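# Push paper-laden utility cart through self-closing door into yellow bay

## Task

Move the utility cart through the self-closing door into the other room and leave it parked in the yellow bay with all four wheels fully inside the tape line and none touching it. The case of copy paper must sit in the cart's top tray without overhanging any edge. The door must have closed before the scene is ended. Either robot or both may be used. At the end, release everything and move the robots away. No robot may fall or be left leaning, and the result must hold on its own without a robot supporting it.

## Robot and tools

Robots: r1 and r2 are identical Hello Robot Stretch 3 units. Each has a two-wheel differential base (0.33 m long, 0.34 m wide, passive omni wheel at the rear) that cannot strafe, a lift on a vertical mast, and a telescoping arm that reaches out to the robot's right side. To move the gripper forward or back you drive the base. Turning in place pivots about the point midway between the drive wheels, 0.05 m behind the front edge; with arm retracted and wrist folded the swept radius is 0.28 m, larger if the wrist is unfolded.

Frames: the base frame sits on the floor between the drive wheels, x forward, y left, z up. hand_pose is reported in it, at the point where closed fingertips meet; with wrist joints at zero its x is up, y back along the arm toward the mast, z toward the robot's rear. The odometry frame is the base frame at scene start. Each robot reports in its own frames, so only images, lidar_m, wrist_depth_mm and head_depth_mm reveal where the robots stand relative to each other.

execute_actions: argument "actions" is a list holding one action (or empty, which just returns state and images). The action is an object keyed by "r1" and/or "r2". Per robot you may give:
- "base": exactly one of {"translate_m": d}, a straight drive offset in metres from the base's last reported position, forward positive, -1 to 1; or {"rotate_rad": d}, a turn-in-place offset in radians, counter-clockwise (left) positive, -3.2 to 3.2.
- "joints": absolute targets by name: lift_m 0 to 1.1 (arm height on mast, m); arm_m 0 to 0.52 (extension, m); wrist_yaw_rad -1.345 to 4.42 (0 along the arm, positive toward the front, 3.0 folded over the base); wrist_pitch_rad -1.57 to 0.451 (0 level, negative fingertips down); wrist_roll_rad -2.911 to 2.911 (0 fingers side by side); gripper_m -0.089 to 0.179 (larger is wider; the real fingertip gap is smaller by about 0.007 nearly shut to 0.025 wide open, zero below 0.007); head_pan_rad -3.953 to 1.73 (0 forward, positive left, -1.57 looks along the arm); head_tilt_rad -1.53 to 0.419 (negative down). Done tolerances: ±0.004 for lift, arm, gripper; ±0.02 for yaw, roll, pan, tilt; ±0.05 for pitch.
- "contact_limits": {"arm_m": effort %} 1 to 100, stopping the arm's motion when its effort hits that level (negative sign applies when retracting); it also caps holding force until the next action.
All motions in an action begin together. Omitted joints or robots may keep pursuing earlier targets. Unknown keys or out-of-range numbers reject the whole call. One action runs at most 15 s. Optional "cameras": list from r1_head_camera, r1_nav_camera, r1_wrist_camera, r2_head_camera, r2_nav_camera, r2_wrist_camera, or "all"; omitted/null means all, [] means none. If a result reports a stop, later motion calls in the same reply are skipped.

wait: {"seconds": 0 to 10}; commands nothing and returns state and images. zoom_image: {"camera": name, "region": [x0, y0, x1, y1]} in pixels of that camera's latest full image, top-left origin, at most 504 by 504. finished_scene: {"scene": current scene number}; irreversible, reports success. Replying without any tool call ends everything.

Results: base_status and joint_status give how each motion ended: "done" (for the base, wheels turned as commanded even if slipping), "off_target" (stopped short, may still push), "contact_stop", "time_out", "torque_fault" (after these the target is dropped; lift or arm after contact_stop goes slack, a heavy load can sink, and a slack lift rises if fingers close on a surface). on_its_own describes uncommanded joints; "held at" is a target, not a position. motor_effort is percent of max, positive toward higher values, bracket shows the peak; readings have fixed biases and noise. Positive wheel effort means pushing forward. base_odometry counts wheel turns; turned_by_wheels and turned_by_imu give turning since the last result; heading -3.142 to 3.142, left positive. base_tilt shows forward/right lean in degrees with a fixed bias of up to about 4. lidar_m: 12 distances from base origin, sector 1 straight ahead, counting counter-clockwise (4 left, 7 behind, 10 right), plane 0.17 m high, range 0.15 to 12 m, "-" nothing seen; own mast and low lift can block sectors 5, 6, 9, 10. wrist_depth_mm (45 to 1000) and head_depth_mm (280 to 4000, image is sideways) are 7x7 grids of median depth from top left.

Speed: base reaches 0.30 m/s and 1.9 rad/s only with lift_m under 0.30, arm_m under 0.03 and wrist_yaw_rad over 2.54; otherwise 0.10 m/s, 0.63 rad/s.

Gripping: command gripper_m below the object's width; release by going 0.02 or more above the touch value. Reading and "done" don't confirm a grasp; overly hard squeezes get reduced. Send a different value to re-squeeze.

Wrist safety: fold or unfold the wrist only with lift_m 0.32 to 0.95, wrist_pitch_rad -0.4, roll near 0; once folded, lift can go to 0.25. Yaw below -0.4 needs pitch -0.5 or lower.

Hazards: robots pressing each other hard fails the run; once bases touch, even millimetres more is too much. Identical commands give slightly different travel (under 1 cm per metre, up to 2.5 cm), which can strain a shared load and tip a robot. Arm pushes above about 0.45 m gripper height, repeated pushes after a contact_stop, driving while holding something fixed, or snagging furniture (especially reversing) can tip a robot: back off in small steps, free the gripper, lower lift to about 0.2. Wrist servos shut off for 10 s after prolonged strain. Avoid drops, slams and hard hits; loose objects may occasionally get nudged. The scene keeps running while you think, with the last command held.

Each tool is called by a JSON object that holds its "op" and its "data".

## Session

{"op": "execute_actions", "data": {"actions": []}}

Scene clock: 0.00 s.
r1.base_odometry: x=+0.000 y=+0.000 heading=+0.000 (m, m, rad; r1's odometry frame)
r1.turned_by_wheels: +0.000 (rad since the last result)
r1.turned_by_imu: +0.000 (rad since the last result)
r1.base_tilt: forward=+0.7 right=-0.7 (deg)
r1.lidar_m: 0.79 0.73 0.74 0.92 1.92 2.11 2.65 1.70 1.73 2.64 3.67 1.21
r1.head_depth_mm: 1153 1154 1152 1160 1157 1162 1163 / 1036 1037 1037 1037 1040 1043 1045 / 943 939 941 943 945 949 950 / 864 861 862 866 867 871 867 / 795 796 797 801 801 803 802 / 741 742 739 742 743 743 747 / 691 691 693 694 694 694 695
r1.base_status: not commanded
r1.joint_positions: lift_m=+0.328 arm_m=-0.002 wrist_yaw_rad=+2.875 wrist_pitch_rad=-0.557 wrist_roll_rad=+0.004 gripper_m=+0.037 head_pan_rad=-0.009 head_tilt_rad=-0.010
r1.joint_status: not commanded
r1.motor_effort: left_wheel=+1 right_wheel=+1 lift_m=+35 arm_m=+0 wrist_yaw_rad=+1 wrist_pitch_rad=+7 wrist_roll_rad=+0 gripper_m=+0 head_pan_rad=+1 head_tilt_rad=+2 (%)
r1.hand_pose: x=+0.0327 y=+0.0541 z=+0.3111 quat_wxyz=(+0.284, +0.701, +0.102, +0.647) (m; r1's base frame)
r1.wrist_depth_mm: - - - 913 744 618 540 / - - - 987 800 661 564 / 808 - 926 950 834 695 587 / 652 - 726 767 787 728 625 / 554 - 611 633 659 678 643 / 481 - - 533 552 569 596 / - - - 454 476 490 507
r2.base_odometry: x=+0.000 y=+0.000 heading=+0.000 (m, m, rad; r2's odometry frame)
r2.turned_by_wheels: +0.000 (rad since the last result)
r2.turned_by_imu: +0.000 (rad since the last result)
r2.base_tilt: forward=-1.1 right=+1.7 (deg)
r2.lidar_m: 1.45 1.41 1.50 2.14 2.26 2.36 2.71 1.62 1.72 2.58 2.52 1.91
r2.head_depth_mm: 1791 1925 1933 1980 1980 2017 2002 / 1717 1760 1780 1812 1828 1846 1876 / 1632 1641 1672 1688 1708 1735 1745 / 1545 1545 1563 1572 1603 1624 1630 / 1451 1468 1476 1485 1506 1508 1521 / 1359 1383 1389 1398 1415 1433 1434 / 1296 1301 1311 1324 1331 1354 1358
r2.base_status: not commanded
r2.joint_positions: lift_m=+0.494 arm_m=+0.001 wrist_yaw_rad=+2.991 wrist_pitch_rad=-0.483 wrist_roll_rad=-0.008 gripper_m=+0.037 head_pan_rad=+0.010 head_tilt_rad=-0.020
r2.joint_status: not commanded
r2.motor_effort: left_wheel=-1 right_wheel=+0 lift_m=+24 arm_m=-1 wrist_yaw_rad=+0 wrist_pitch_rad=+4 wrist_roll_rad=+0 gripper_m=+0 head_pan_rad=+1 head_tilt_rad=+1 (%)
r2.hand_pose: x=+0.0110 y=+0.0678 z=+0.4924 quat_wxyz=(+0.220, +0.694, +0.118, +0.675) (m; r2's base frame)
r2.wrist_depth_mm: - - - - - - - / - - - - - - - / 975 - - - - - - / 816 - 943 948 992 - - / 714 728 - 806 868 894 955 / 633 655 674 677 737 763 791 / 568 - - 632 639 681 700
pictures: r1_head_camera (sideways: a quarter turn clockwise sets it upright), r1_nav_camera (sideways: a quarter turn counterclockwise sets it upright), r1_wrist_camera, r2_head_camera (sideways: a quarter turn clockwise sets it upright), r2_nav_camera (sideways: a quarter turn counterclockwise sets it upright), r2_wrist_camera
Images, in order (width x height): r1_head_camera 896x504, r1_nav_camera 672x504, r1_wrist_camera 644x364, r2_head_camera 896x504, r2_nav_camera 672x504, r2_wrist_camera 644x364.

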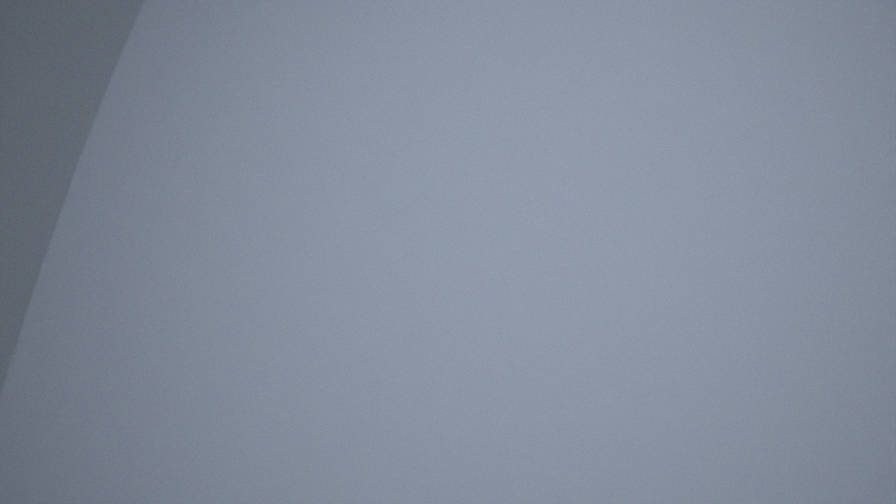

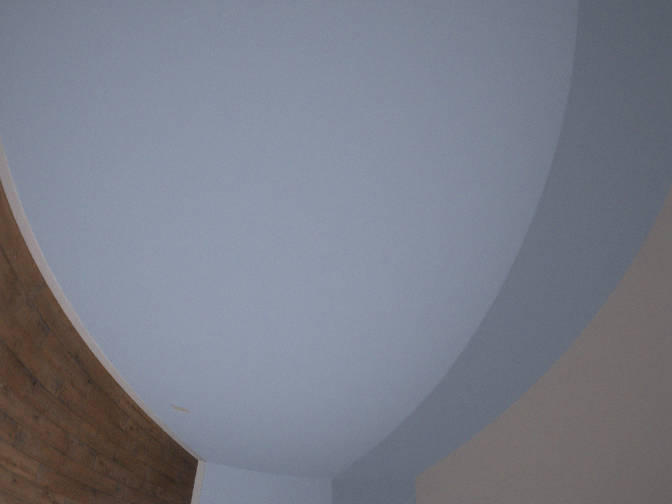

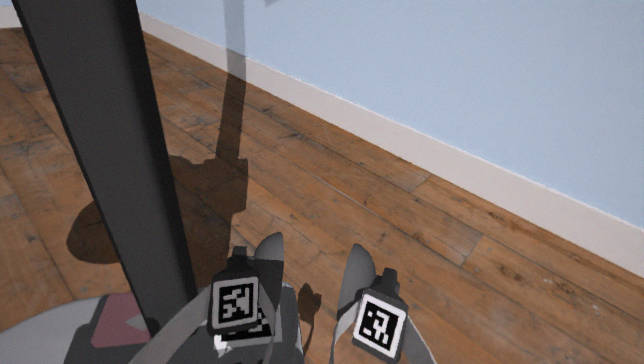

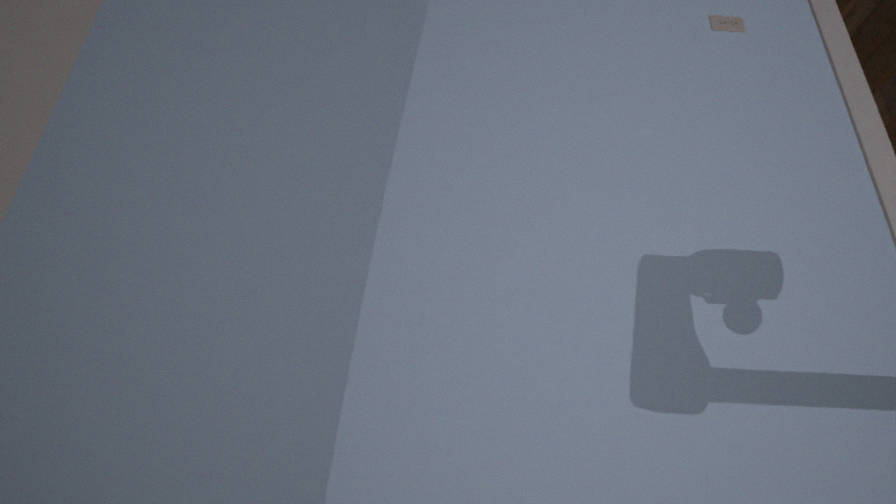

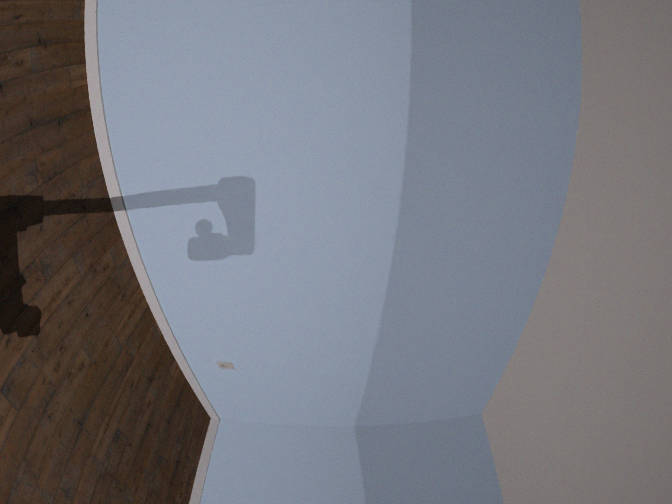

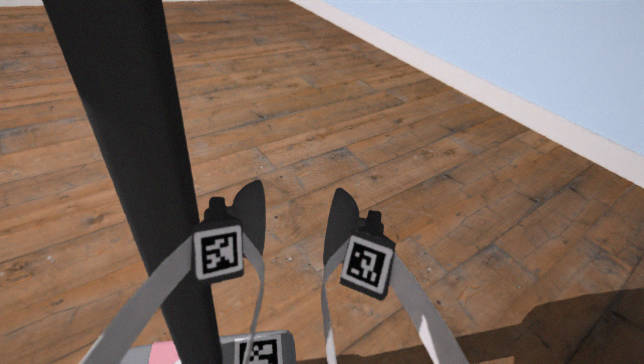

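{"op": "execute_actions", "data": {"actions": [{"r1":{"joints":{"head_pan_rad":-2.5,"head_tilt_rad":-0.35,"lift_m":0.27}},"r2":{"joints":{"head_pan_rad":-2.6,"head_tilt_rad":-0.35,"lift_m":0.27}}}], "cameras": ["r1_head_camera","r1_nav_camera","r2_head_camera","r2_nav_camera"]}}

Scene clock: 7.03 s.
r1.base_odometry: x=+0.000 y=+0.000 heading=+0.000 (m, m, rad; r1's odometry frame)
r1.turned_by_wheels: +0.000 (rad since the last result)
r1.turned_by_imu: -0.002 (rad since the last result)
r1.base_tilt: forward=+0.6 right=-0.7 (deg)
r1.lidar_m: 0.79 0.73 0.74 0.92 1.91 2.11 2.65 1.70 1.73 2.64 3.65 1.21
r1.head_depth_mm: 3389 3682 3987 3191 2234 1695 1367 / 3407 3633 3904 3284 2257 1702 1372 / 3432 3639 3892 3352 2281 1728 1387 / 3387 3664 3907 2998 2211 1743 1394 / 3361 3580 2039 2088 2132 1761 1406 / 3409 3625 1844 2127 2141 1773 1424 / 3422 3646 3736 2974 2279 1791 1425
r1.base_status: not commanded
r1.joint_positions: lift_m=+0.270 arm_m=-0.002 wrist_yaw_rad=+2.875 wrist_pitch_rad=-0.558 wrist_roll_rad=+0.004 gripper_m=+0.037 head_pan_rad=-2.493 head_tilt_rad=-0.346
r1.joint_status: all done
r1.motor_effort: left_wheel=+1(1) right_wheel=+1(1) lift_m=+25(32) arm_m=+0(0) wrist_yaw_rad=+1(1) wrist_pitch_rad=+8(7) wrist_roll_rad=+0(0) gripper_m=+0(0) head_pan_rad=-3(36) head_tilt_rad=-2(24) (%)
r1.hand_pose: x=+0.0327 y=+0.0540 z=+0.2529 quat_wxyz=(+0.284, +0.701, +0.102, +0.647) (m; r1's base frame)
r1.wrist_depth_mm: - - - 930 745 625 536 / 909 - - 986 787 663 558 / 704 - 804 855 809 696 589 / 576 - 630 661 712 700 615 / 480 - 533 545 568 595 609 / - - - 458 482 495 516 / - - - 394 415 425 435
r2.base_odometry: x=+0.000 y=+0.000 heading=+0.000 (m, m, rad; r2's odometry frame)
r2.turned_by_wheels: +0.000 (rad since the last result)
r2.turned_by_imu: +0.001 (rad since the last result)
r2.base_tilt: forward=-1.1 right=+1.8 (deg)
r2.lidar_m: 1.45 1.41 1.49 2.13 2.26 2.36 2.71 1.62 1.72 2.57 2.52 1.91
r2.head_depth_mm: 3793 3982 - - 2569 1870 1456 / 3804 - - - 2557 1844 1444 / 3843 - - - 2526 1832 1432 / 3899 - - 3947 2473 1822 1424 / 3894 - - 2025 2137 1788 1407 / 3910 - 1793 2079 2084 1761 1398 / - - - 2988 2140 1751 1378
r2.base_status: not commanded
r2.joint_positions: lift_m=+0.271 arm_m=+0.001 wrist_yaw_rad=+2.991 wrist_pitch_rad=-0.483 wrist_roll_rad=-0.008 gripper_m=+0.037 head_pan_rad=-2.593 head_tilt_rad=-0.346
r2.joint_status: all done
r2.motor_effort: left_wheel=-1(1) right_wheel=+0(0) lift_m=+11(22) arm_m=-1(0) wrist_yaw_rad=+0(0) wrist_pitch_rad=+4(4) wrist_roll_rad=+0(0) gripper_m=+0(0) head_pan_rad=-5(47) head_tilt_rad=-1(19) (%)
r2.hand_pose: x=+0.0110 y=+0.0678 z=+0.2690 quat_wxyz=(+0.220, +0.694, +0.118, +0.675) (m; r2's base frame)
r2.wrist_depth_mm: 952 - - - - - - / 749 - 871 941 - - - / 630 - 712 748 793 845 909 / 525 - 595 608 647 683 731 / 468 - - 538 547 567 602 / - - - 443 470 483 512 / - - - 400 408 427 442
pictures: r1_head_camera (sideways: a quarter turn clockwise sets it upright), r1_nav_camera (sideways: a quarter turn counterclockwise sets it upright), r2_head_camera (sideways: a quarter turn clockwise sets it upright), r2_nav_camera (sideways: a quarter turn counterclockwise sets it upright)
Images, in order (width x height): r1_head_camera 896x504, r1_nav_camera 672x504, r2_head_camera 896x504, r2_nav_camera 672x504.

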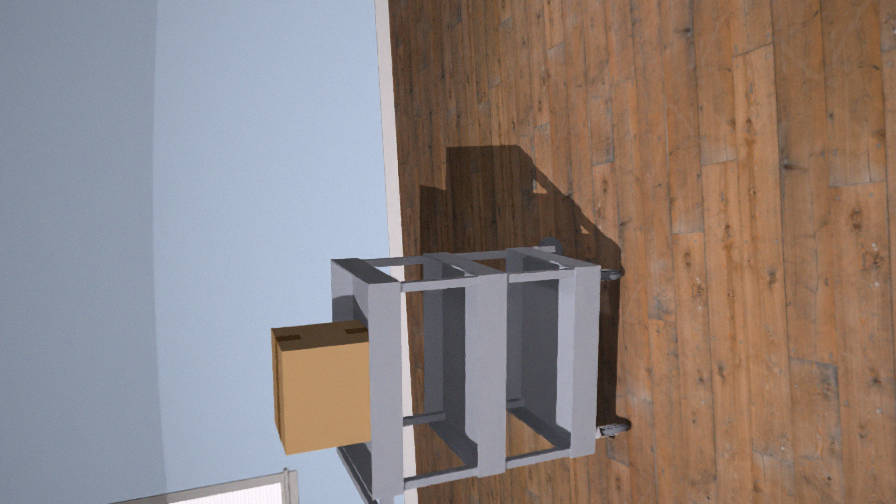

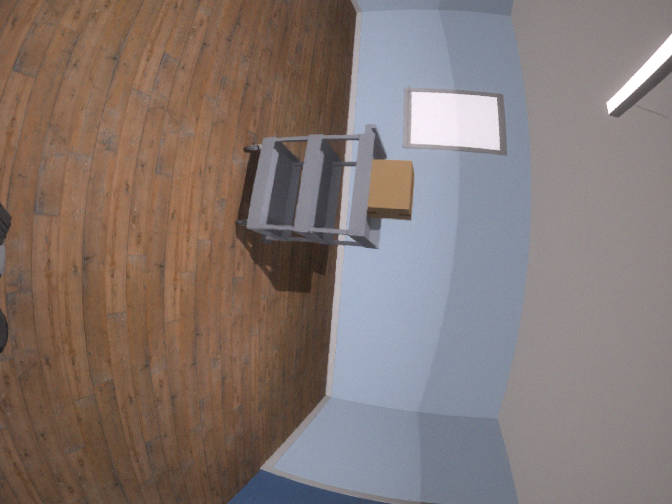

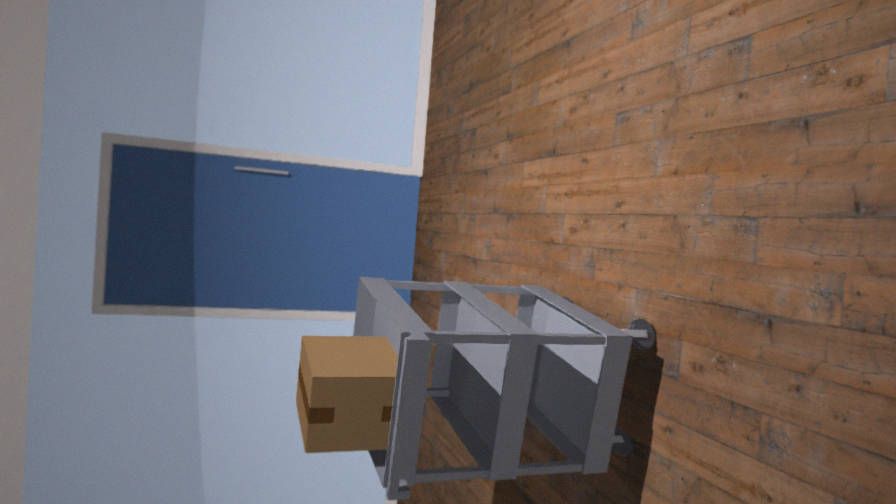

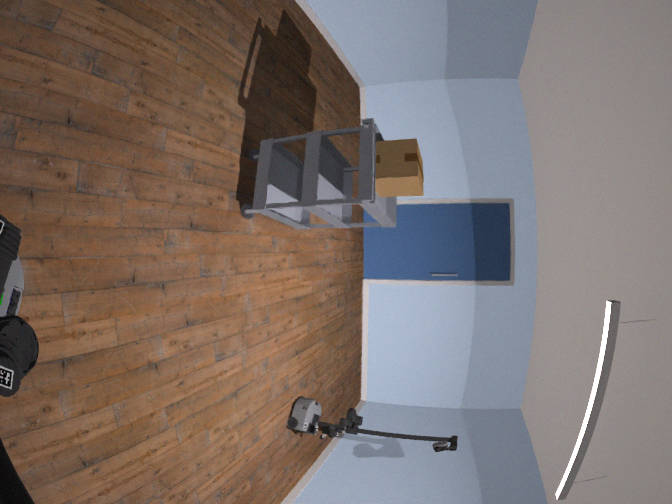

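{"op": "execute_actions", "data": {"actions": [{"r1":{"base":{"rotate_rad":3.11},"joints":{"head_pan_rad":-0.5,"head_tilt_rad":-0.3}}}], "cameras": []}}

{"op": "execute_actions", "data": {"actions": [{"r1":{"base":{"translate_m":1.0}}}], "cameras": []}}

{"op": "execute_actions", "data": {"actions": [{"r1":{"base":{"translate_m":0.7}}}], "cameras": ["r1_head_camera","r1_nav_camera","r2_nav_camera"]}}

Scene clock: 21.43 s.
r1.base_odometry: x=+0.000 y=+0.000 heading=+3.110 (m, m, rad; r1's odometry frame)
r1.turned_by_wheels: +3.110 (rad since the last result)
r1.turned_by_imu: +3.102 (rad since the last result)
r1.base_tilt: forward=+0.7 right=-0.7 (deg)
r1.lidar_m: 2.56 1.70 1.71 2.71 3.66 1.28 0.81 0.73 0.73 0.90 1.74 2.11
r1.head_depth_mm: 1721 1812 1931 2049 2137 1771 1407 / 1774 1866 1989 2115 2233 1778 1418 / 1834 1948 2063 2233 2314 1793 1431 / 1899 2031 2173 2308 2414 1811 1445 / 1967 2112 2264 2439 2473 1846 1451 / 2057 2195 2350 2564 2505 1841 1465 / 2141 2310 2460 2712 2537 1865 1469
r1.base_status: done
r1.joint_positions: lift_m=+0.270 arm_m=-0.002 wrist_yaw_rad=+2.875 wrist_pitch_rad=-0.558 wrist_roll_rad=+0.004 gripper_m=+0.037 head_pan_rad=-0.507 head_tilt_rad=-0.310
r1.joint_status: all done
r1.motor_effort: left_wheel=+0(6) right_wheel=+2(13) lift_m=+25(25) arm_m=-1(1) wrist_yaw_rad=+0(1) wrist_pitch_rad=+8(8) wrist_roll_rad=+0(0) gripper_m=+0(0) head_pan_rad=+4(34) head_tilt_rad=+5(11) (%)
r1.hand_pose: x=+0.0327 y=+0.0540 z=+0.2529 quat_wxyz=(+0.284, +0.701, +0.102, +0.647) (m; r1's base frame)
r1.wrist_depth_mm: - - - - - - - / 908 - - - - - - / 700 - 801 853 914 991 - / 574 - 632 663 697 749 795 / 486 - 527 554 570 593 621 / - - - 458 483 500 515 / - - - 395 414 425 441
r2.base_odometry: x=+0.000 y=+0.000 heading=+0.000 (m, m, rad; r2's odometry frame)
r2.turned_by_wheels: +0.000 (rad since the last result)
r2.turned_by_imu: +0.001 (rad since the last result)
r2.base_tilt: forward=-1.0 right=+1.7 (deg)
r2.lidar_m: 1.45 1.42 1.49 2.14 2.26 2.35 2.58 1.62 1.71 2.58 2.52 1.91
r2.head_depth_mm: 3774 - - - 2584 1841 1451 / 3818 - - - 2551 1837 1436 / 3910 - - - 2534 1824 1431 / 3857 - - 3964 2475 1801 1414 / 3849 - - 2014 2172 1795 1398 / 3920 - 1798 2072 2058 1766 1392 / 3943 - - 2992 2153 1764 1379
r2.base_status: not commanded
r2.joint_positions: lift_m=+0.271 arm_m=+0.001 wrist_yaw_rad=+2.991 wrist_pitch_rad=-0.483 wrist_roll_rad=-0.008 gripper_m=+0.037 head_pan_rad=-2.593 head_tilt_rad=-0.346
r2.joint_status: not commanded
r2.motor_effort: left_wheel=-1(1) right_wheel=+0(0) lift_m=+11(11) arm_m=+0(0) wrist_yaw_rad=+0(1) wrist_pitch_rad=+4(4) wrist_roll_rad=+0(0) gripper_m=+0(0) head_pan_rad=-4(3) head_tilt_rad=-2(2) (%)
r2.hand_pose: x=+0.0110 y=+0.0678 z=+0.2690 quat_wxyz=(+0.220, +0.694, +0.118, +0.675) (m; r2's base frame)
r2.wrist_depth_mm: 959 - - - - - - / 748 - 869 966 - - - / 622 - 694 736 794 851 922 / 530 - 580 611 640 674 721 / 469 - - 535 546 570 600 / - - - 439 472 484 508 / - - - 400 412 427 440
pictures: none
No camera images: the call's "cameras" was empty. Leave "cameras" out to get every camera's image.

Scene clock: 26.53 s.
r1.base_odometry: x=-1.000 y=+0.032 heading=+3.110 (m, m, rad; r1's odometry frame)
r1.turned_by_wheels: +0.000 (rad since the last result)
r1.turned_by_imu: +0.002 (rad since the last result)
r1.base_tilt: forward=+0.7 right=-0.7 (deg)
r1.lidar_m: 1.79 3.23 1.25 1.18 4.31 2.60 1.65 1.50 1.50 1.61 1.45 1.47
r1.head_depth_mm: 1172 1247 1324 1419 1518 1615 1410 / 1219 1295 1379 1475 1589 1679 1419 / 1263 1330 1424 1535 1665 1740 1434 / 1310 1401 1494 1613 1750 1811 1437 / 1360 1453 1577 1694 1839 1823 1453 / 1418 1508 1639 1778 1945 1845 1464 / 1473 1598 1718 1878 2060 1863 1473
r1.base_status: done
r1.joint_positions: lift_m=+0.270 arm_m=-0.002 wrist_yaw_rad=+2.875 wrist_pitch_rad=-0.558 wrist_roll_rad=+0.004 gripper_m=+0.037 head_pan_rad=-0.507 head_tilt_rad=-0.309
r1.joint_status: not commanded
r1.motor_effort: left_wheel=+0(4) right_wheel=+2(7) lift_m=+25(26) arm_m=-1(1) wrist_yaw_rad=+0(1) wrist_pitch_rad=+8(8) wrist_roll_rad=+0(0) gripper_m=+0(0) head_pan_rad=+4(4) head_tilt_rad=+5(5) (%)
r1.hand_pose: x=+0.0327 y=+0.0539 z=+0.2528 quat_wxyz=(+0.284, +0.701, +0.102, +0.646) (m; r1's base frame)
r1.wrist_depth_mm: - - - - - - - / 912 - - - - - - / 703 - 797 851 908 975 - / 570 - 632 660 702 729 784 / 480 - 527 554 566 603 623 / - - - 461 479 494 516 / - - - 398 413 422 435
r2.base_odometry: x=+0.000 y=+0.000 heading=+0.000 (m, m, rad; r2's odometry frame)
r2.turned_by_wheels: +0.000 (rad since the last result)
r2.turned_by_imu: +0.001 (rad since the last result)
r2.base_tilt: forward=-1.1 right=+1.7 (deg)
r2.lidar_m: 1.45 1.42 1.50 2.14 2.25 2.36 2.85 1.62 1.72 2.58 2.52 1.91
r2.head_depth_mm: 3743 - - 3890 2582 1868 1447 / 3841 - - - 2547 1848 1436 / 3813 - - - 2536 1819 1425 / 3905 - - - 2493 1806 1414 / 3852 - - 2026 2158 1777 1403 / 3976 - 1780 2072 2099 1767 1386 / - - - 3015 2155 1753 1375
r2.base_status: not commanded
r2.joint_positions: lift_m=+0.271 arm_m=+0.001 wrist_yaw_rad=+2.991 wrist_pitch_rad=-0.483 wrist_roll_rad=-0.008 gripper_m=+0.037 head_pan_rad=-2.593 head_tilt_rad=-0.346
r2.joint_status: not commanded
r2.motor_effort: left_wheel=-1(1) right_wheel=+0(0) lift_m=+11(12) arm_m=+0(0) wrist_yaw_rad=+0(1) wrist_pitch_rad=+4(4) wrist_roll_rad=+0(0) gripper_m=+0(1) head_pan_rad=-4(4) head_tilt_rad=-1(2) (%)
r2.hand_pose: x=+0.0110 y=+0.0678 z=+0.2690 quat_wxyz=(+0.220, +0.694, +0.118, +0.675) (m; r2's base frame)
r2.wrist_depth_mm: 945 - - - - - - / 745 - 867 956 - - - / 627 - 695 744 798 861 931 / 528 - 595 618 647 685 727 / 473 - - 540 544 571 599 / - - - 446 475 484 510 / - - - 400 410 425 441
pictures: none
No camera images: the call's "cameras" was empty. Leave "cameras" out to get every camera's image.

Scene clock: 30.57 s.
r1.base_odometry: x=-1.699 y=+0.054 heading=+3.110 (m, m, rad; r1's odometry frame)
r1.turned_by_wheels: +0.000 (rad since the last result)
r1.turned_by_imu: +0.001 (rad since the last result)
r1.base_tilt: forward=+0.7 right=-0.7 (deg)
r1.lidar_m: 1.24 2.44 2.73 1.28 1.26 3.51 2.25 2.03 1.76 1.11 1.01 1.02
r1.head_depth_mm: 807 856 908 970 1040 1127 1218 / 839 889 948 1013 1088 1181 1285 / 867 921 983 1058 1136 1235 1343 / 897 961 1030 1110 1198 1309 1397 / 933 996 1071 1164 1267 1388 1444 / 975 1042 1128 1218 1334 1466 1459 / 1014 1093 1174 1279 1405 1567 1476
r1.base_status: done
r1.joint_positions: lift_m=+0.270 arm_m=-0.002 wrist_yaw_rad=+2.875 wrist_pitch_rad=-0.559 wrist_roll_rad=+0.004 gripper_m=+0.037 head_pan_rad=-0.507 head_tilt_rad=-0.309
r1.joint_status: not commanded
r1.motor_effort: left_wheel=+0(3) right_wheel=+2(9) lift_m=+26(25) arm_m=-1(1) wrist_yaw_rad=+0(0) wrist_pitch_rad=+8(8) wrist_roll_rad=+0(0) gripper_m=-1(1) head_pan_rad=+4(3) head_tilt_rad=+5(5) (%)
r1.hand_pose: x=+0.0327 y=+0.0539 z=+0.2528 quat_wxyz=(+0.284, +0.701, +0.103, +0.646) (m; r1's base frame)
r1.wrist_depth_mm: - - - - - - - / 920 - - - - - - / 704 - 793 851 908 994 - / 568 - 631 664 692 739 779 / 481 - 525 549 560 593 624 / - - - 462 484 498 511 / - - - 393 413 425 440
r2.base_odometry: x=+0.000 y=+0.000 heading=+0.000 (m, m, rad; r2's odometry frame)
r2.turned_by_wheels: +0.000 (rad since the last result)
r2.turned_by_imu: +0.001 (rad since the last result)
r2.base_tilt: forward=-1.1 right=+1.7 (deg)
r2.lidar_m: 1.45 1.42 1.49 2.14 2.25 2.36 3.35 1.62 1.72 2.58 2.51 1.91
r2.head_depth_mm: 3796 - - - 2612 1851 1446 / 3765 - - - 2562 1844 1442 / 3853 - - 3486 2516 1828 1424 / 3923 - - 3976 2474 1795 1418 / 3924 - - 2003 2148 1794 1405 / 3980 - 1790 2076 2078 1763 1395 / 3985 - - 2970 2162 1746 1387
r2.base_status: not commanded
r2.joint_positions: lift_m=+0.271 arm_m=+0.001 wrist_yaw_rad=+2.991 wrist_pitch_rad=-0.483 wrist_roll_rad=-0.008 gripper_m=+0.037 head_pan_rad=-2.593 head_tilt_rad=-0.346
r2.joint_status: not commanded
r2.motor_effort: left_wheel=-1(1) right_wheel=+0(0) lift_m=+11(11) arm_m=+0(0) wrist_yaw_rad=-1(1) wrist_pitch_rad=+4(4) wrist_roll_rad=+0(0) gripper_m=+0(0) head_pan_rad=-4(3) head_tilt_rad=-1(2) (%)
r2.hand_pose: x=+0.0110 y=+0.0678 z=+0.2690 quat_wxyz=(+0.220, +0.694, +0.118, +0.675) (m; r2's base frame)
r2.wrist_depth_mm: 951 - - - - - - / 737 - 874 946 - - - / 624 - 694 755 793 856 905 / 531 - 595 620 646 682 720 / 468 - - 535 548 567 598 / - - - 446 476 485 504 / - - - 400 403 425 446
pictures: r1_head_camera (sideways: a quarter turn clockwise sets it upright), r1_nav_camera (sideways: a quarter turn counterclockwise sets it upright), r2_nav_camera (sideways: a quarter turn counterclockwise sets it upright)
Images, in order (width x height): r1_head_camera 896x504, r1_nav_camera 672x504, r2_nav_camera 672x504.

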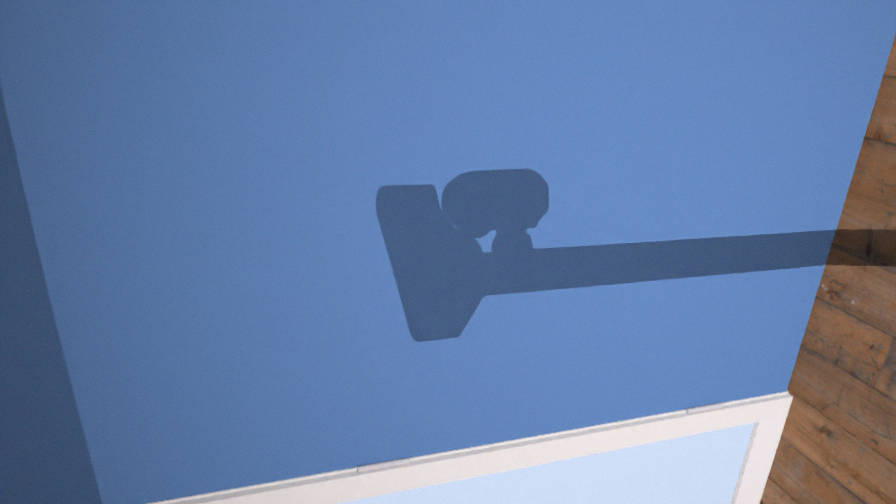

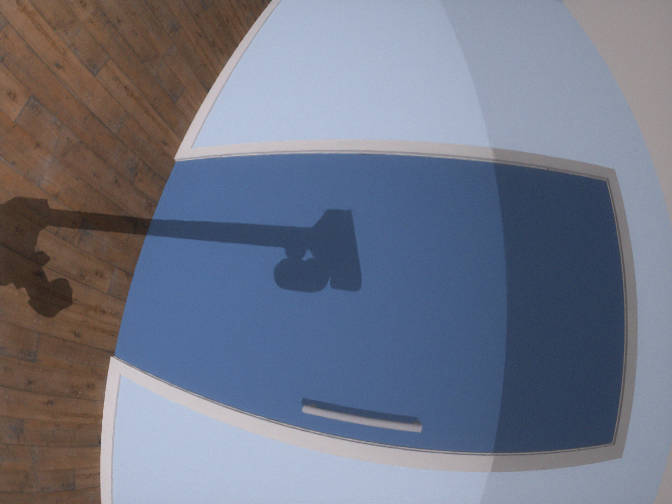

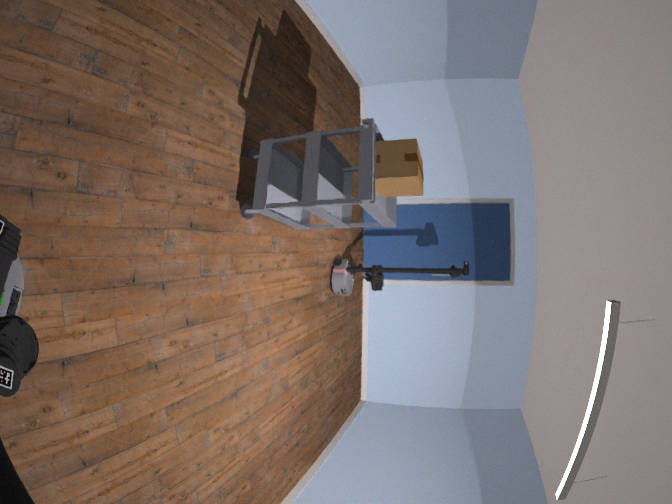

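{"op": "execute_actions", "data": {"actions": [{"r1":{"base":{"translate_m":0.12},"joints":{"lift_m":0.9,"wrist_pitch_rad":-0.4}},"r2":{"base":{"rotate_rad":-3.03},"joints":{"head_pan_rad":0.3}}}], "cameras": []}}

{"op": "execute_actions", "data": {"actions": [{"r1":{"base":{"rotate_rad":0.70},"joints":{"wrist_yaw_rad":0,"head_pan_rad":-1.57,"gripper_m":0.15}},"r2":{"base":{"translate_m":1}}}], "cameras": []}}

{"op": "execute_actions", "data": {"actions": [{"r1":{"base":{"translate_m":-0.2},"joints":{"wrist_pitch_rad":0,"arm_m":0.25}},"r2":{"base":{"translate_m":1}}}], "cameras": ["r1_head_camera","r1_wrist_camera","r2_nav_camera"]}}

Scene clock: 60.30 s.
r1.base_odometry: x=-1.819 y=+0.058 heading=+3.110 (m, m, rad; r1's odometry frame)
r1.turned_by_wheels: +0.000 (rad since the last result)
r1.turned_by_imu: -0.002 (rad since the last result)
r1.base_tilt: forward=+0.7 right=-0.7 (deg)
r1.lidar_m: 1.15 2.26 2.63 1.34 1.32 3.65 2.35 2.12 1.61 1.03 0.94 0.94
r1.head_depth_mm: 743 788 838 895 960 1039 1127 / 771 818 870 933 998 1087 1186 / 797 849 910 971 1053 1138 1246 / 829 886 948 1021 1105 1206 1319 / 863 919 991 1071 1162 1277 1375 / 898 962 1040 1121 1231 1349 1415 / 932 1005 1076 1177 1301 1438 1471
r1.base_status: done
r1.joint_positions: lift_m=+0.900 arm_m=-0.002 wrist_yaw_rad=+2.875 wrist_pitch_rad=-0.420 wrist_roll_rad=+0.004 gripper_m=+0.037 head_pan_rad=-0.507 head_tilt_rad=-0.309
r1.joint_status: all done
r1.motor_effort: left_wheel=+0(5) right_wheel=+2(10) lift_m=+44(46) arm_m=+0(1) wrist_yaw_rad=+1(0) wrist_pitch_rad=+11(11) wrist_roll_rad=+0(0) gripper_m=+0(0) head_pan_rad=+4(3) head_tilt_rad=+5(5) (%)
r1.hand_pose: x=+0.0378 y=+0.0728 z=+0.9118 quat_wxyz=(+0.239, +0.706, +0.054, +0.665) (m; r1's base frame)
r1.wrist_depth_mm: - - - - - - - / - - - - - - - / - - - - - - - / - - - - - - - / - - - - - - - / - - - - - - - / - - - - - - -
r2.base_odometry: x=+0.000 y=+0.000 heading=-3.030 (m, m, rad; r2's odometry frame)
r2.turned_by_wheels: -3.030 (rad since the last result)
r2.turned_by_imu: -2.970 (rad since the last result)
r2.base_tilt: forward=-1.1 right=+1.8 (deg)
r2.lidar_m: 3.94 1.62 3.05 2.53 2.51 1.72 1.42 1.42 1.58 2.24 2.23 2.48
r2.head_depth_mm: 3966 - - - 2577 1854 1452 / 3991 - - - 2553 1839 1428 / 3845 - - 3993 2500 1827 1431 / 3810 - - 3645 2483 1801 1417 / 3878 - - 3601 2446 1780 1399 / 3854 - - 2205 2115 1779 1401 / 3809 - 1748 2031 1997 1751 1382
r2.base_status: done
r2.joint_positions: lift_m=+0.271 arm_m=+0.001 wrist_yaw_rad=+2.991 wrist_pitch_rad=-0.483 wrist_roll_rad=-0.008 gripper_m=+0.037 head_pan_rad=+0.293 head_tilt_rad=-0.346
r2.joint_status: all done
r2.motor_effort: left_wheel=+2(14) right_wheel=-1(4) lift_m=+11(11) arm_m=+0(1) wrist_yaw_rad=+1(1) wrist_pitch_rad=+4(4) wrist_roll_rad=+0(0) gripper_m=+0(0) head_pan_rad=+4(48) head_tilt_rad=-1(2) (%)
r2.hand_pose: x=+0.0110 y=+0.0678 z=+0.2690 quat_wxyz=(+0.220, +0.694, +0.118, +0.675) (m; r2's base frame)
r2.wrist_depth_mm: 944 - - - - - - / 745 - 858 958 - - - / 626 - 694 743 787 849 917 / 529 - 596 614 639 676 717 / 470 - - 531 544 570 604 / - - - 443 474 491 503 / - - - 402 406 426 444
pictures: none
No camera images: the call's "cameras" was empty. Leave "cameras" out to get every camera's image.

Scene clock: 65.47 s.
r1.base_odometry: x=-1.819 y=+0.058 heading=-2.474 (m, m, rad; r1's odometry frame)
r1.turned_by_wheels: +0.700 (rad since the last result)
r1.turned_by_imu: +0.700 (rad since the last result)
r1.base_tilt: forward=+0.7 right=-0.7 (deg)
r1.lidar_m: 2.61 2.72 1.29 1.29 2.97 2.20 2.12 1.31 0.96 0.93 0.97 1.34
r1.head_depth_mm: 770 814 869 929 1003 1085 1176 / 774 814 861 931 1007 1099 1177 / 775 821 880 941 1013 1099 1163 / 775 823 877 942 1016 1106 1192 / 779 827 881 944 1019 1108 1197 / 778 826 883 948 1020 1103 1209 / 780 831 886 949 1024 1113 1212
r1.base_status: done
r1.joint_positions: lift_m=+0.900 arm_m=-0.002 wrist_yaw_rad=+0.003 wrist_pitch_rad=-0.420 wrist_roll_rad=+0.004 gripper_m=+0.150 head_pan_rad=-1.563 head_tilt_rad=-0.309
r1.joint_status: all done
r1.motor_effort: left_wheel=+0(2) right_wheel=+2(8) lift_m=+44(44) arm_m=-1(1) wrist_yaw_rad=-2(3) wrist_pitch_rad=+11(11) wrist_roll_rad=+0(0) gripper_m=+0(82) head_pan_rad=-3(36) head_tilt_rad=+5(4) (%)
r1.hand_pose: x=-0.0208 y=-0.3675 z=+0.9118 quat_wxyz=(+0.691, +0.149, -0.692, -0.147) (m; r1's base frame)
r1.wrist_depth_mm: 662 653 638 624 614 590 587 / 710 711 684 676 657 638 627 / 788 755 751 731 703 679 677 / 848 847 818 791 756 753 720 / 948 916 891 863 830 818 788 / - - - 955 928 880 868 / - - - - - - 969
r2.base_odometry: x=-0.994 y=-0.112 heading=-3.030 (m, m, rad; r2's odometry frame)
r2.turned_by_wheels: +0.000 (rad since the last result)
r2.turned_by_imu: +0.000 (rad since the last result)
r2.base_tilt: forward=-1.1 right=+1.7 (deg)
r2.lidar_m: 3.36 1.27 0.90 1.27 2.85 2.86 2.36 2.35 2.32 1.91 1.90 2.11
r2.head_depth_mm: 3059 3243 3509 3754 2594 1862 1453 / 3004 3297 3484 3743 2537 1846 1437 / 3037 3251 3430 3671 2516 1818 1421 / 3029 3201 3418 3623 2445 1790 1419 / 3027 3197 3454 3618 2451 1786 1396 / 2969 3180 3411 3551 2433 1744 1397 / 2959 3172 3368 3492 2379 1750 1371
r2.base_status: done
r2.joint_positions: lift_m=+0.271 arm_m=+0.001 wrist_yaw_rad=+2.991 wrist_pitch_rad=-0.483 wrist_roll_rad=-0.008 gripper_m=+0.037 head_pan_rad=+0.293 head_tilt_rad=-0.347
r2.joint_status: not commanded
r2.motor_effort: left_wheel=+2(12) right_wheel=-1(4) lift_m=+12(11) arm_m=-1(1) wrist_yaw_rad=+0(0) wrist_pitch_rad=+4(4) wrist_roll_rad=+0(0) gripper_m=+0(0) head_pan_rad=+4(4) head_tilt_rad=-2(2) (%)
r2.hand_pose: x=+0.0110 y=+0.0678 z=+0.2690 quat_wxyz=(+0.220, +0.694, +0.118, +0.675) (m; r2's base frame)
r2.wrist_depth_mm: 925 - - - 916 977 - / 759 - 868 970 994 - - / 619 - 696 729 792 838 912 / 527 - 592 613 641 681 727 / 467 - - 535 551 571 605 / - - - 444 476 487 508 / - - - 400 409 426 442
pictures: none
No camera images: the call's "cameras" was empty. Leave "cameras" out to get every camera's image.

Scene clock: 70.63 s.
r1.base_odometry: x=-1.662 y=+0.182 heading=-2.474 (m, m, rad; r1's odometry frame)
r1.turned_by_wheels: +0.000 (rad since the last result)
r1.turned_by_imu: -0.002 (rad since the last result)
r1.base_tilt: forward=+0.7 right=-0.7 (deg)
r1.lidar_m: 2.81 2.93 1.35 1.58 2.70 1.99 1.92 1.31 0.96 0.92 0.97 1.33
r1.head_depth_mm: 770 816 875 934 - 1126 1194 / 772 820 875 937 - 1128 1195 / 767 814 868 934 - - 1194 / 774 818 862 942 1015 1100 1206 / 775 827 879 947 1016 1104 1204 / 776 827 882 947 1018 1108 1207 / 778 827 882 951 1021 1108 1213
r1.base_status: done
r1.joint_positions: lift_m=+0.900 arm_m=+0.250 wrist_yaw_rad=+0.002 wrist_pitch_rad=-0.023 wrist_roll_rad=+0.004 gripper_m=+0.150 head_pan_rad=-1.563 head_tilt_rad=-0.309
r1.joint_status: all done
r1.motor_effort: left_wheel=+0(2) right_wheel=+2(5) lift_m=+45(45) arm_m=+6(7) wrist_yaw_rad=-2(2) wrist_pitch_rad=+13(13) wrist_roll_rad=+0(0) gripper_m=+0(1) head_pan_rad=-2(4) head_tilt_rad=+5(5) (%)
r1.hand_pose: x=-0.0210 y=-0.6502 z=+1.0083 quat_wxyz=(+0.706, +0.009, -0.708, -0.008) (m; r1's base frame)
r1.wrist_depth_mm: 437 430 429 428 421 418 418 / 445 443 439 433 424 423 421 / 450 446 441 440 426 432 426 / 457 456 453 444 437 438 435 / 467 458 462 457 447 446 442 / 472 - 464 465 457 448 448 / 480 478 476 468 461 - 453
r2.base_odometry: x=-1.988 y=-0.223 heading=-3.030 (m, m, rad; r2's odometry frame)
r2.turned_by_wheels: +0.000 (rad since the last result)
r2.turned_by_imu: +0.000 (rad since the last result)
r2.base_tilt: forward=-1.1 right=+1.7 (deg)
r2.lidar_m: 2.52 1.46 2.80 0.90 0.90 3.51 3.29 3.27 1.91 1.58 1.57 1.74
r2.head_depth_mm: 2217 2340 2548 2736 2564 1871 1443 / 2184 2374 2509 2714 2516 1831 1439 / 2186 2317 2499 2697 2508 1832 1436 / 2183 2333 2486 2664 2479 1810 1408 / 2153 2290 2433 2686 2476 1781 1400 / 2124 2240 2364 2564 2315 1681 1388 / 2121 1434 2410 2623 2381 1696 1377
r2.base_status: done
r2.joint_positions: lift_m=+0.271 arm_m=+0.001 wrist_yaw_rad=+2.991 wrist_pitch_rad=-0.483 wrist_roll_rad=-0.008 gripper_m=+0.037 head_pan_rad=+0.293 head_tilt_rad=-0.347
r2.joint_status: not commanded
r2.motor_effort: left_wheel=+1(12) right_wheel=-1(3) lift_m=+11(11) arm_m=-1(0) wrist_yaw_rad=-1(0) wrist_pitch_rad=+4(4) wrist_roll_rad=+0(0) gripper_m=+0(0) head_pan_rad=+5(6) head_tilt_rad=-1(2) (%)
r2.hand_pose: x=+0.0110 y=+0.0678 z=+0.2690 quat_wxyz=(+0.220, +0.694, +0.118, +0.675) (m; r2's base frame)
r2.wrist_depth_mm: 905 - - - - - - / 749 - 885 937 - - - / 623 - 702 746 783 849 928 / 524 - 591 615 637 676 710 / 473 - - 527 547 573 599 / - - - 443 472 485 513 / - - - 401 407 427 441
pictures: r1_head_camera (sideways: a quarter turn clockwise sets it upright), r1_wrist_camera, r2_nav_camera (sideways: a quarter turn counterclockwise sets it upright)
Images, in order (width x height): r1_head_camera 896x504, r1_wrist_camera 644x364, r2_nav_camera 672x504.

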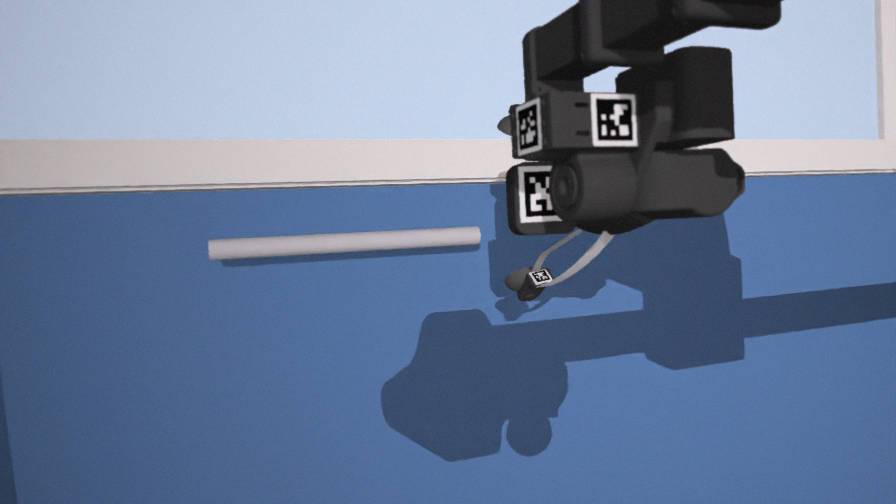

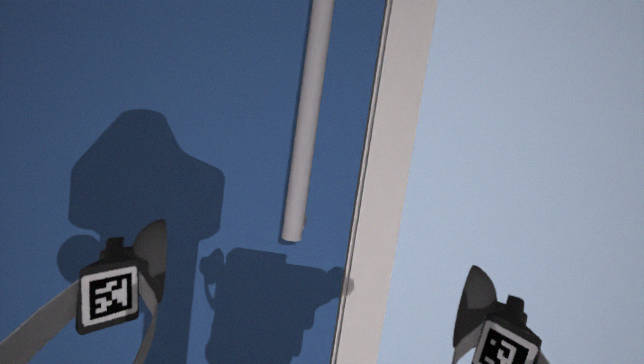

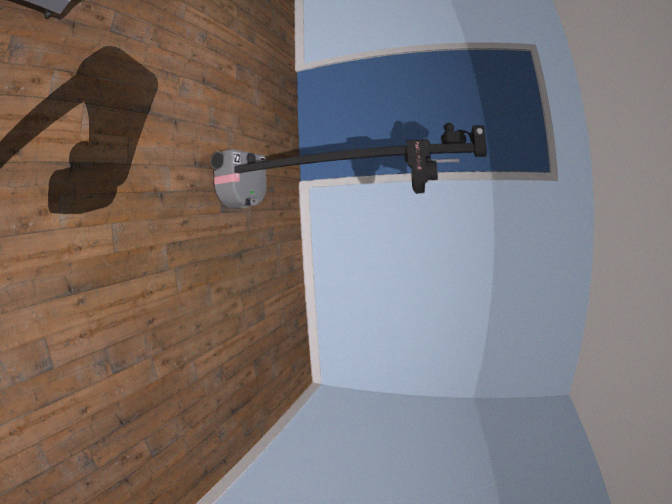

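{"op": "execute_actions", "data": {"actions": [{"r1":{"base":{"translate_m":0.025},"joints":{"lift_m":0.96,"arm_m":0.48,"gripper_m":0.1},"contact_limits":{"arm_m":15}},"r2":{"base":{"translate_m":1}}}], "cameras": ["r1_wrist_camera"]}}

{"op": "execute_actions", "data": {"actions": [{"r1":{"joints":{"gripper_m":-0.04}},"r2":{"base":{"translate_m":1}}}], "cameras": []}}

{"op": "execute_actions", "data": {"actions": [{"r1":{"base":{"translate_m":0.02},"joints":{"arm_m":0.3}},"r2":{"base":{"translate_m":0.3}}}], "cameras": ["r1_wrist_camera","r1_nav_camera"]}}

Scene clock: 83.97 s.
r1.base_odometry: x=-1.682 y=+0.166 heading=-2.474 (m, m, rad; r1's odometry frame)
r1.turned_by_wheels: +0.000 (rad since the last result)
r1.turned_by_imu: -0.002 (rad since the last result)
r1.base_tilt: forward=+0.6 right=-0.7 (deg)
r1.lidar_m: 2.79 2.90 1.35 4.83 0.85 0.93 1.95 1.31 0.97 0.92 0.97 1.32
r1.head_depth_mm: 770 816 874 913 1025 1088 1190 / 767 816 862 955 1010 1098 1195 / 765 821 870 - 1015 1099 1199 / 777 816 869 951 1015 1097 1199 / 776 821 879 946 1011 1102 1199 / 777 825 879 948 1014 1106 1206 / 776 827 882 946 1020 1112 1216
r1.base_status: done
r1.joint_positions: lift_m=+0.960 arm_m=+0.480 wrist_yaw_rad=+0.002 wrist_pitch_rad=-0.023 wrist_roll_rad=+0.004 gripper_m=+0.100 head_pan_rad=-1.563 head_tilt_rad=-0.309
r1.joint_status: all done
r1.motor_effort: left_wheel=+0(0) right_wheel=+3(7) lift_m=+44(45) arm_m=+6(6) wrist_yaw_rad=-1(2) wrist_pitch_rad=+12(12) wrist_roll_rad=+0(0) gripper_m=+0(82) head_pan_rad=-3(2) head_tilt_rad=+4(4) (%)
r1.contact_limits: arm_m 15 (drawing in: default 28, maximum 46; extending or still: default 39, maximum 64)
r1.hand_pose: x=-0.0210 y=-0.8802 z=+1.0685 quat_wxyz=(+0.706, +0.009, -0.708, -0.008) (m; r1's base frame)
r1.wrist_depth_mm: 209 208 206 138 203 188 197 / 213 211 209 138 206 190 201 / 217 214 212 142 209 193 203 / 220 219 216 144 212 196 207 / 223 221 220 146 215 200 210 / 228 225 223 151 218 204 215 / 232 230 226 223 223 217 217
r2.base_odometry: x=-2.981 y=-0.335 heading=-3.030 (m, m, rad; r2's odometry frame)
r2.turned_by_wheels: +0.000 (rad since the last result)
r2.turned_by_imu: +0.001 (rad since the last result)
r2.base_tilt: forward=-1.1 right=+1.7 (deg)
r2.lidar_m: 1.58 1.58 0.80 2.80 1.41 1.34 4.25 2.90 1.50 1.24 1.24 1.37
r2.head_depth_mm: 1359 1455 1568 1696 1848 1859 1455 / 1348 1461 1549 1686 1802 1821 1436 / 1349 1433 1541 1651 1802 1812 1425 / 1343 1428 1541 1653 1771 1820 1410 / 1322 1414 1518 1632 1754 1784 1405 / 1315 1417 1505 1619 1746 1754 1396 / 1302 1390 1493 1600 1748 1761 1386
r2.base_status: done
r2.joint_positions: lift_m=+0.271 arm_m=+0.001 wrist_yaw_rad=+2.991 wrist_pitch_rad=-0.483 wrist_roll_rad=-0.008 gripper_m=+0.037 head_pan_rad=+0.293 head_tilt_rad=-0.347
r2.joint_status: not commanded
r2.motor_effort: left_wheel=+1(12) right_wheel=-1(3) lift_m=+12(12) arm_m=-1(1) wrist_yaw_rad=-1(1) wrist_pitch_rad=+4(4) wrist_roll_rad=+0(0) gripper_m=+0(0) head_pan_rad=+4(4) head_tilt_rad=+0(1) (%)
r2.hand_pose: x=+0.0110 y=+0.0678 z=+0.2690 quat_wxyz=(+0.220, +0.694, +0.118, +0.675) (m; r2's base frame)
r2.wrist_depth_mm: 930 - - - 838 - - / 751 - 864 890 774 - - / 636 - 695 735 793 852 925 / 526 - 591 614 641 680 732 / 469 - - 530 542 563 597 / - - - 444 475 481 506 / - - - 402 408 422 440
pictures: r1_wrist_camera
Images, in order (width x height): r1_wrist_camera 644x364.

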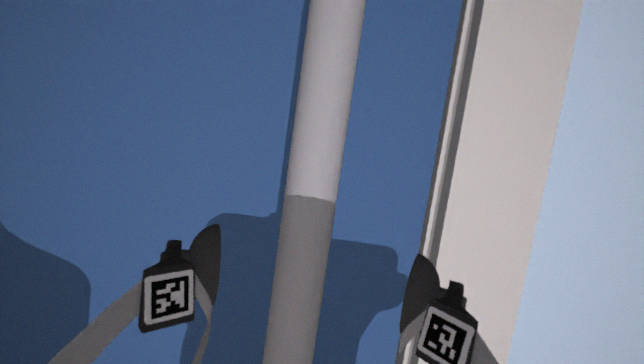

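Scene clock: 89.13 s.
r1.base_odometry: x=-1.682 y=+0.166 heading=-2.473 (m, m, rad; r1's odometry frame)
r1.turned_by_wheels: +0.000 (rad since the last result)
r1.turned_by_imu: -0.001 (rad since the last result)
r1.base_tilt: forward=+0.7 right=-0.7 (deg)
r1.lidar_m: 2.79 2.90 1.34 4.82 2.74 2.01 1.06 0.92 0.97 0.92 0.97 1.32
r1.head_depth_mm: 768 819 872 915 1024 1095 1189 / 765 815 863 953 1008 1092 1198 / 767 821 869 - 1012 1095 1199 / 772 815 872 951 1011 1094 1204 / 776 823 879 941 1017 1103 1204 / 774 825 878 947 1018 1105 1205 / 779 826 882 948 1024 1112 1209
r1.base_status: not commanded
r1.joint_positions: lift_m=+0.960 arm_m=+0.480 wrist_yaw_rad=+0.014 wrist_pitch_rad=-0.022 wrist_roll_rad=+0.004 gripper_m=-0.023 head_pan_rad=-1.563 head_tilt_rad=-0.309
r1.joint_status: gripper_m off_target (ended at -0.023, target -0.040)
r1.on_its_own: gripper_m is held at -0.024, not at your -0.040, by its stall guard, which is still easing
r1.motor_effort: left_wheel=+4(5) right_wheel=-9(9) lift_m=+44(44) arm_m=+3(6) wrist_yaw_rad=-11(11) wrist_pitch_rad=+12(12) wrist_roll_rad=+0(0) gripper_m=-22(97) head_pan_rad=-2(1) head_tilt_rad=+5(5) (%)
r1.hand_pose: x=-0.0179 y=-0.8804 z=+1.0686 quat_wxyz=(+0.706, +0.013, -0.708, -0.003) (m; r1's base frame)
r1.wrist_depth_mm: 211 208 205 134 200 186 194 / 215 211 208 138 204 189 197 / 217 215 211 138 207 191 201 / 221 218 216 144 210 194 204 / 224 221 218 143 212 197 208 / 229 225 222 143 216 201 211 / 232 228 227 147 208 205 214
r2.base_odometry: x=-3.975 y=-0.447 heading=-3.030 (m, m, rad; r2's odometry frame)
r2.turned_by_wheels: +0.000 (rad since the last result)
r2.turned_by_imu: +0.000 (rad since the last result)
r2.base_tilt: forward=-1.0 right=+1.7 (deg)
r2.lidar_m: 0.64 0.64 0.71 1.11 1.05 2.18 5.12 2.12 1.10 0.91 0.90 0.78
r2.head_depth_mm: 522 558 600 647 703 769 850 / 519 555 593 643 698 758 840 / 515 550 590 636 691 753 829 / 512 549 586 631 683 748 821 / 508 542 582 625 677 737 813 / 505 540 578 622 670 731 804 / 501 536 573 615 665 725 798
r2.base_status: done
r2.joint_positions: lift_m=+0.271 arm_m=+0.001 wrist_yaw_rad=+2.991 wrist_pitch_rad=-0.483 wrist_roll_rad=-0.008 gripper_m=+0.037 head_pan_rad=+0.293 head_tilt_rad=-0.347
r2.joint_status: not commanded
r2.motor_effort: left_wheel=+1(12) right_wheel=-1(3) lift_m=+11(12) arm_m=+0(1) wrist_yaw_rad=-1(0) wrist_pitch_rad=+4(4) wrist_roll_rad=+0(0) gripper_m=+0(1) head_pan_rad=+4(4) head_tilt_rad=-1(1) (%)
r2.hand_pose: x=+0.0110 y=+0.0678 z=+0.2690 quat_wxyz=(+0.220, +0.694, +0.118, +0.675) (m; r2's base frame)
r2.wrist_depth_mm: 670 - - - 855 650 531 / 700 - 860 955 887 674 550 / 624 - 705 740 790 697 563 / 526 - 595 610 645 661 578 / 467 - - 539 545 560 559 / - - - 448 469 483 509 / - - - 400 408 426 445
pictures: none
No camera images: the call's "cameras" was empty. Leave "cameras" out to get every camera's image.

Scene clock: 92.57 s.
r1.base_odometry: x=-1.697 y=+0.154 heading=-2.473 (m, m, rad; r1's odometry frame)
r1.turned_by_wheels: +0.000 (rad since the last result)
r1.turned_by_imu: -0.001 (rad since the last result)
r1.base_tilt: forward=+0.7 right=-0.7 (deg)
r1.lidar_m: 2.77 2.89 1.34 4.83 2.77 2.03 1.97 1.14 0.97 0.75 0.83 1.32
r1.head_depth_mm: 768 814 874 917 1020 1088 1195 / 762 812 863 - 1028 1089 1196 / 610 649 694 - 826 873 952 / 621 656 695 758 826 898 985 / 634 679 727 780 846 921 1017 / 649 693 745 801 869 955 1056 / 662 708 763 823 895 983 1091
r1.base_status: done
r1.joint_positions: lift_m=+0.960 arm_m=+0.301 wrist_yaw_rad=+0.057 wrist_pitch_rad=-0.024 wrist_roll_rad=+0.004 gripper_m=-0.020 head_pan_rad=-1.563 head_tilt_rad=-0.309
r1.joint_status: all done
r1.on_its_own: wrist_yaw_rad is held at +0.052, not at your +0.000, by its stall guard, which is not easing now; gripper_m is held at -0.021, not at your -0.040, by its stall guard, which is not easing now
r1.motor_effort: left_wheel=+3(8) right_wheel=-5(18) lift_m=+44(44) arm_m=-9(11) wrist_yaw_rad=-4(27) wrist_pitch_rad=+13(13) wrist_roll_rad=+0(0) gripper_m=-22(24) head_pan_rad=-2(2) head_tilt_rad=+4(5) (%)
r1.hand_pose: x=-0.0069 y=-0.7008 z=+1.0682 quat_wxyz=(+0.706, +0.029, -0.708, +0.011) (m; r1's base frame)
r1.wrist_depth_mm: 275 252 230 139 194 348 352 / 277 255 233 139 198 358 358 / 280 256 235 143 200 366 362 / 285 260 237 146 202 373 367 / 288 265 241 146 203 380 371 / 294 267 250 146 205 386 375 / 297 274 244 151 207 394 383
r2.base_odometry: x=-4.273 y=-0.480 heading=-3.029 (m, m, rad; r2's odometry frame)
r2.turned_by_wheels: +0.000 (rad since the last result)
r2.turned_by_imu: +0.000 (rad since the last result)
r2.base_tilt: forward=-1.1 right=+1.7 (deg)
r2.lidar_m: 0.36 0.36 0.40 0.64 1.28 1.27 5.43 1.89 0.98 0.81 0.80 0.44
r2.head_depth_mm: - 291 313 337 366 400 443 / - 289 309 334 362 396 437 / - 289 307 331 359 392 433 / - 287 305 328 356 388 427 / - 286 302 325 352 384 422 / - 285 300 322 349 381 418 / - 284 298 320 346 377 414
r2.base_status: done
r2.joint_positions: lift_m=+0.271 arm_m=+0.001 wrist_yaw_rad=+2.991 wrist_pitch_rad=-0.483 wrist_roll_rad=-0.008 gripper_m=+0.037 head_pan_rad=+0.293 head_tilt_rad=-0.347
r2.joint_status: not commanded
r2.motor_effort: left_wheel=+1(12) right_wheel=-1(3) lift_m=+11(12) arm_m=-1(1) wrist_yaw_rad=+0(0) wrist_pitch_rad=+4(4) wrist_roll_rad=+0(0) gripper_m=+0(0) head_pan_rad=+3(3) head_tilt_rad=+0(1) (%)
r2.hand_pose: x=+0.0110 y=+0.0678 z=+0.2690 quat_wxyz=(+0.220, +0.694, +0.118, +0.675) (m; r2's base frame)
r2.wrist_depth_mm: 943 - - 703 488 375 305 / 740 - 878 742 516 388 314 / 622 - 690 715 545 406 324 / 524 - 589 609 547 421 333 / 469 - - 539 528 425 344 / - - - 443 467 437 358 / - - - 400 406 421 361
pictures: r1_nav_camera (sideways: a quarter turn counterclockwise sets it upright), r1_wrist_camera
Images, in order (width x height): r1_nav_camera 672x504, r1_wrist_camera 644x364.

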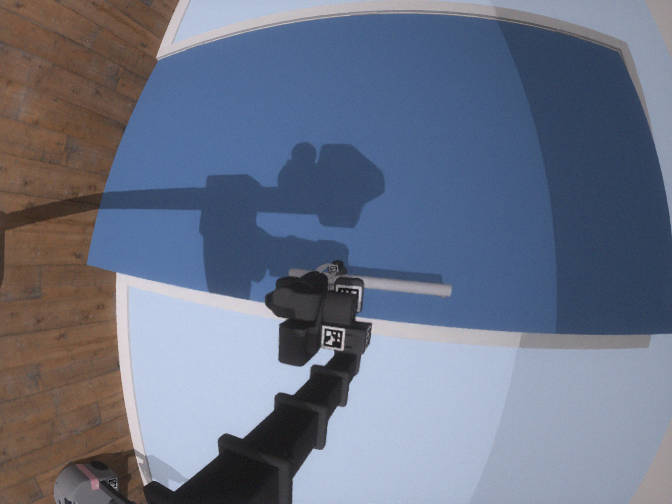

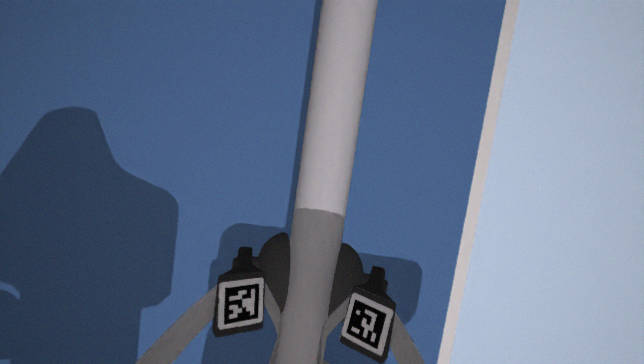

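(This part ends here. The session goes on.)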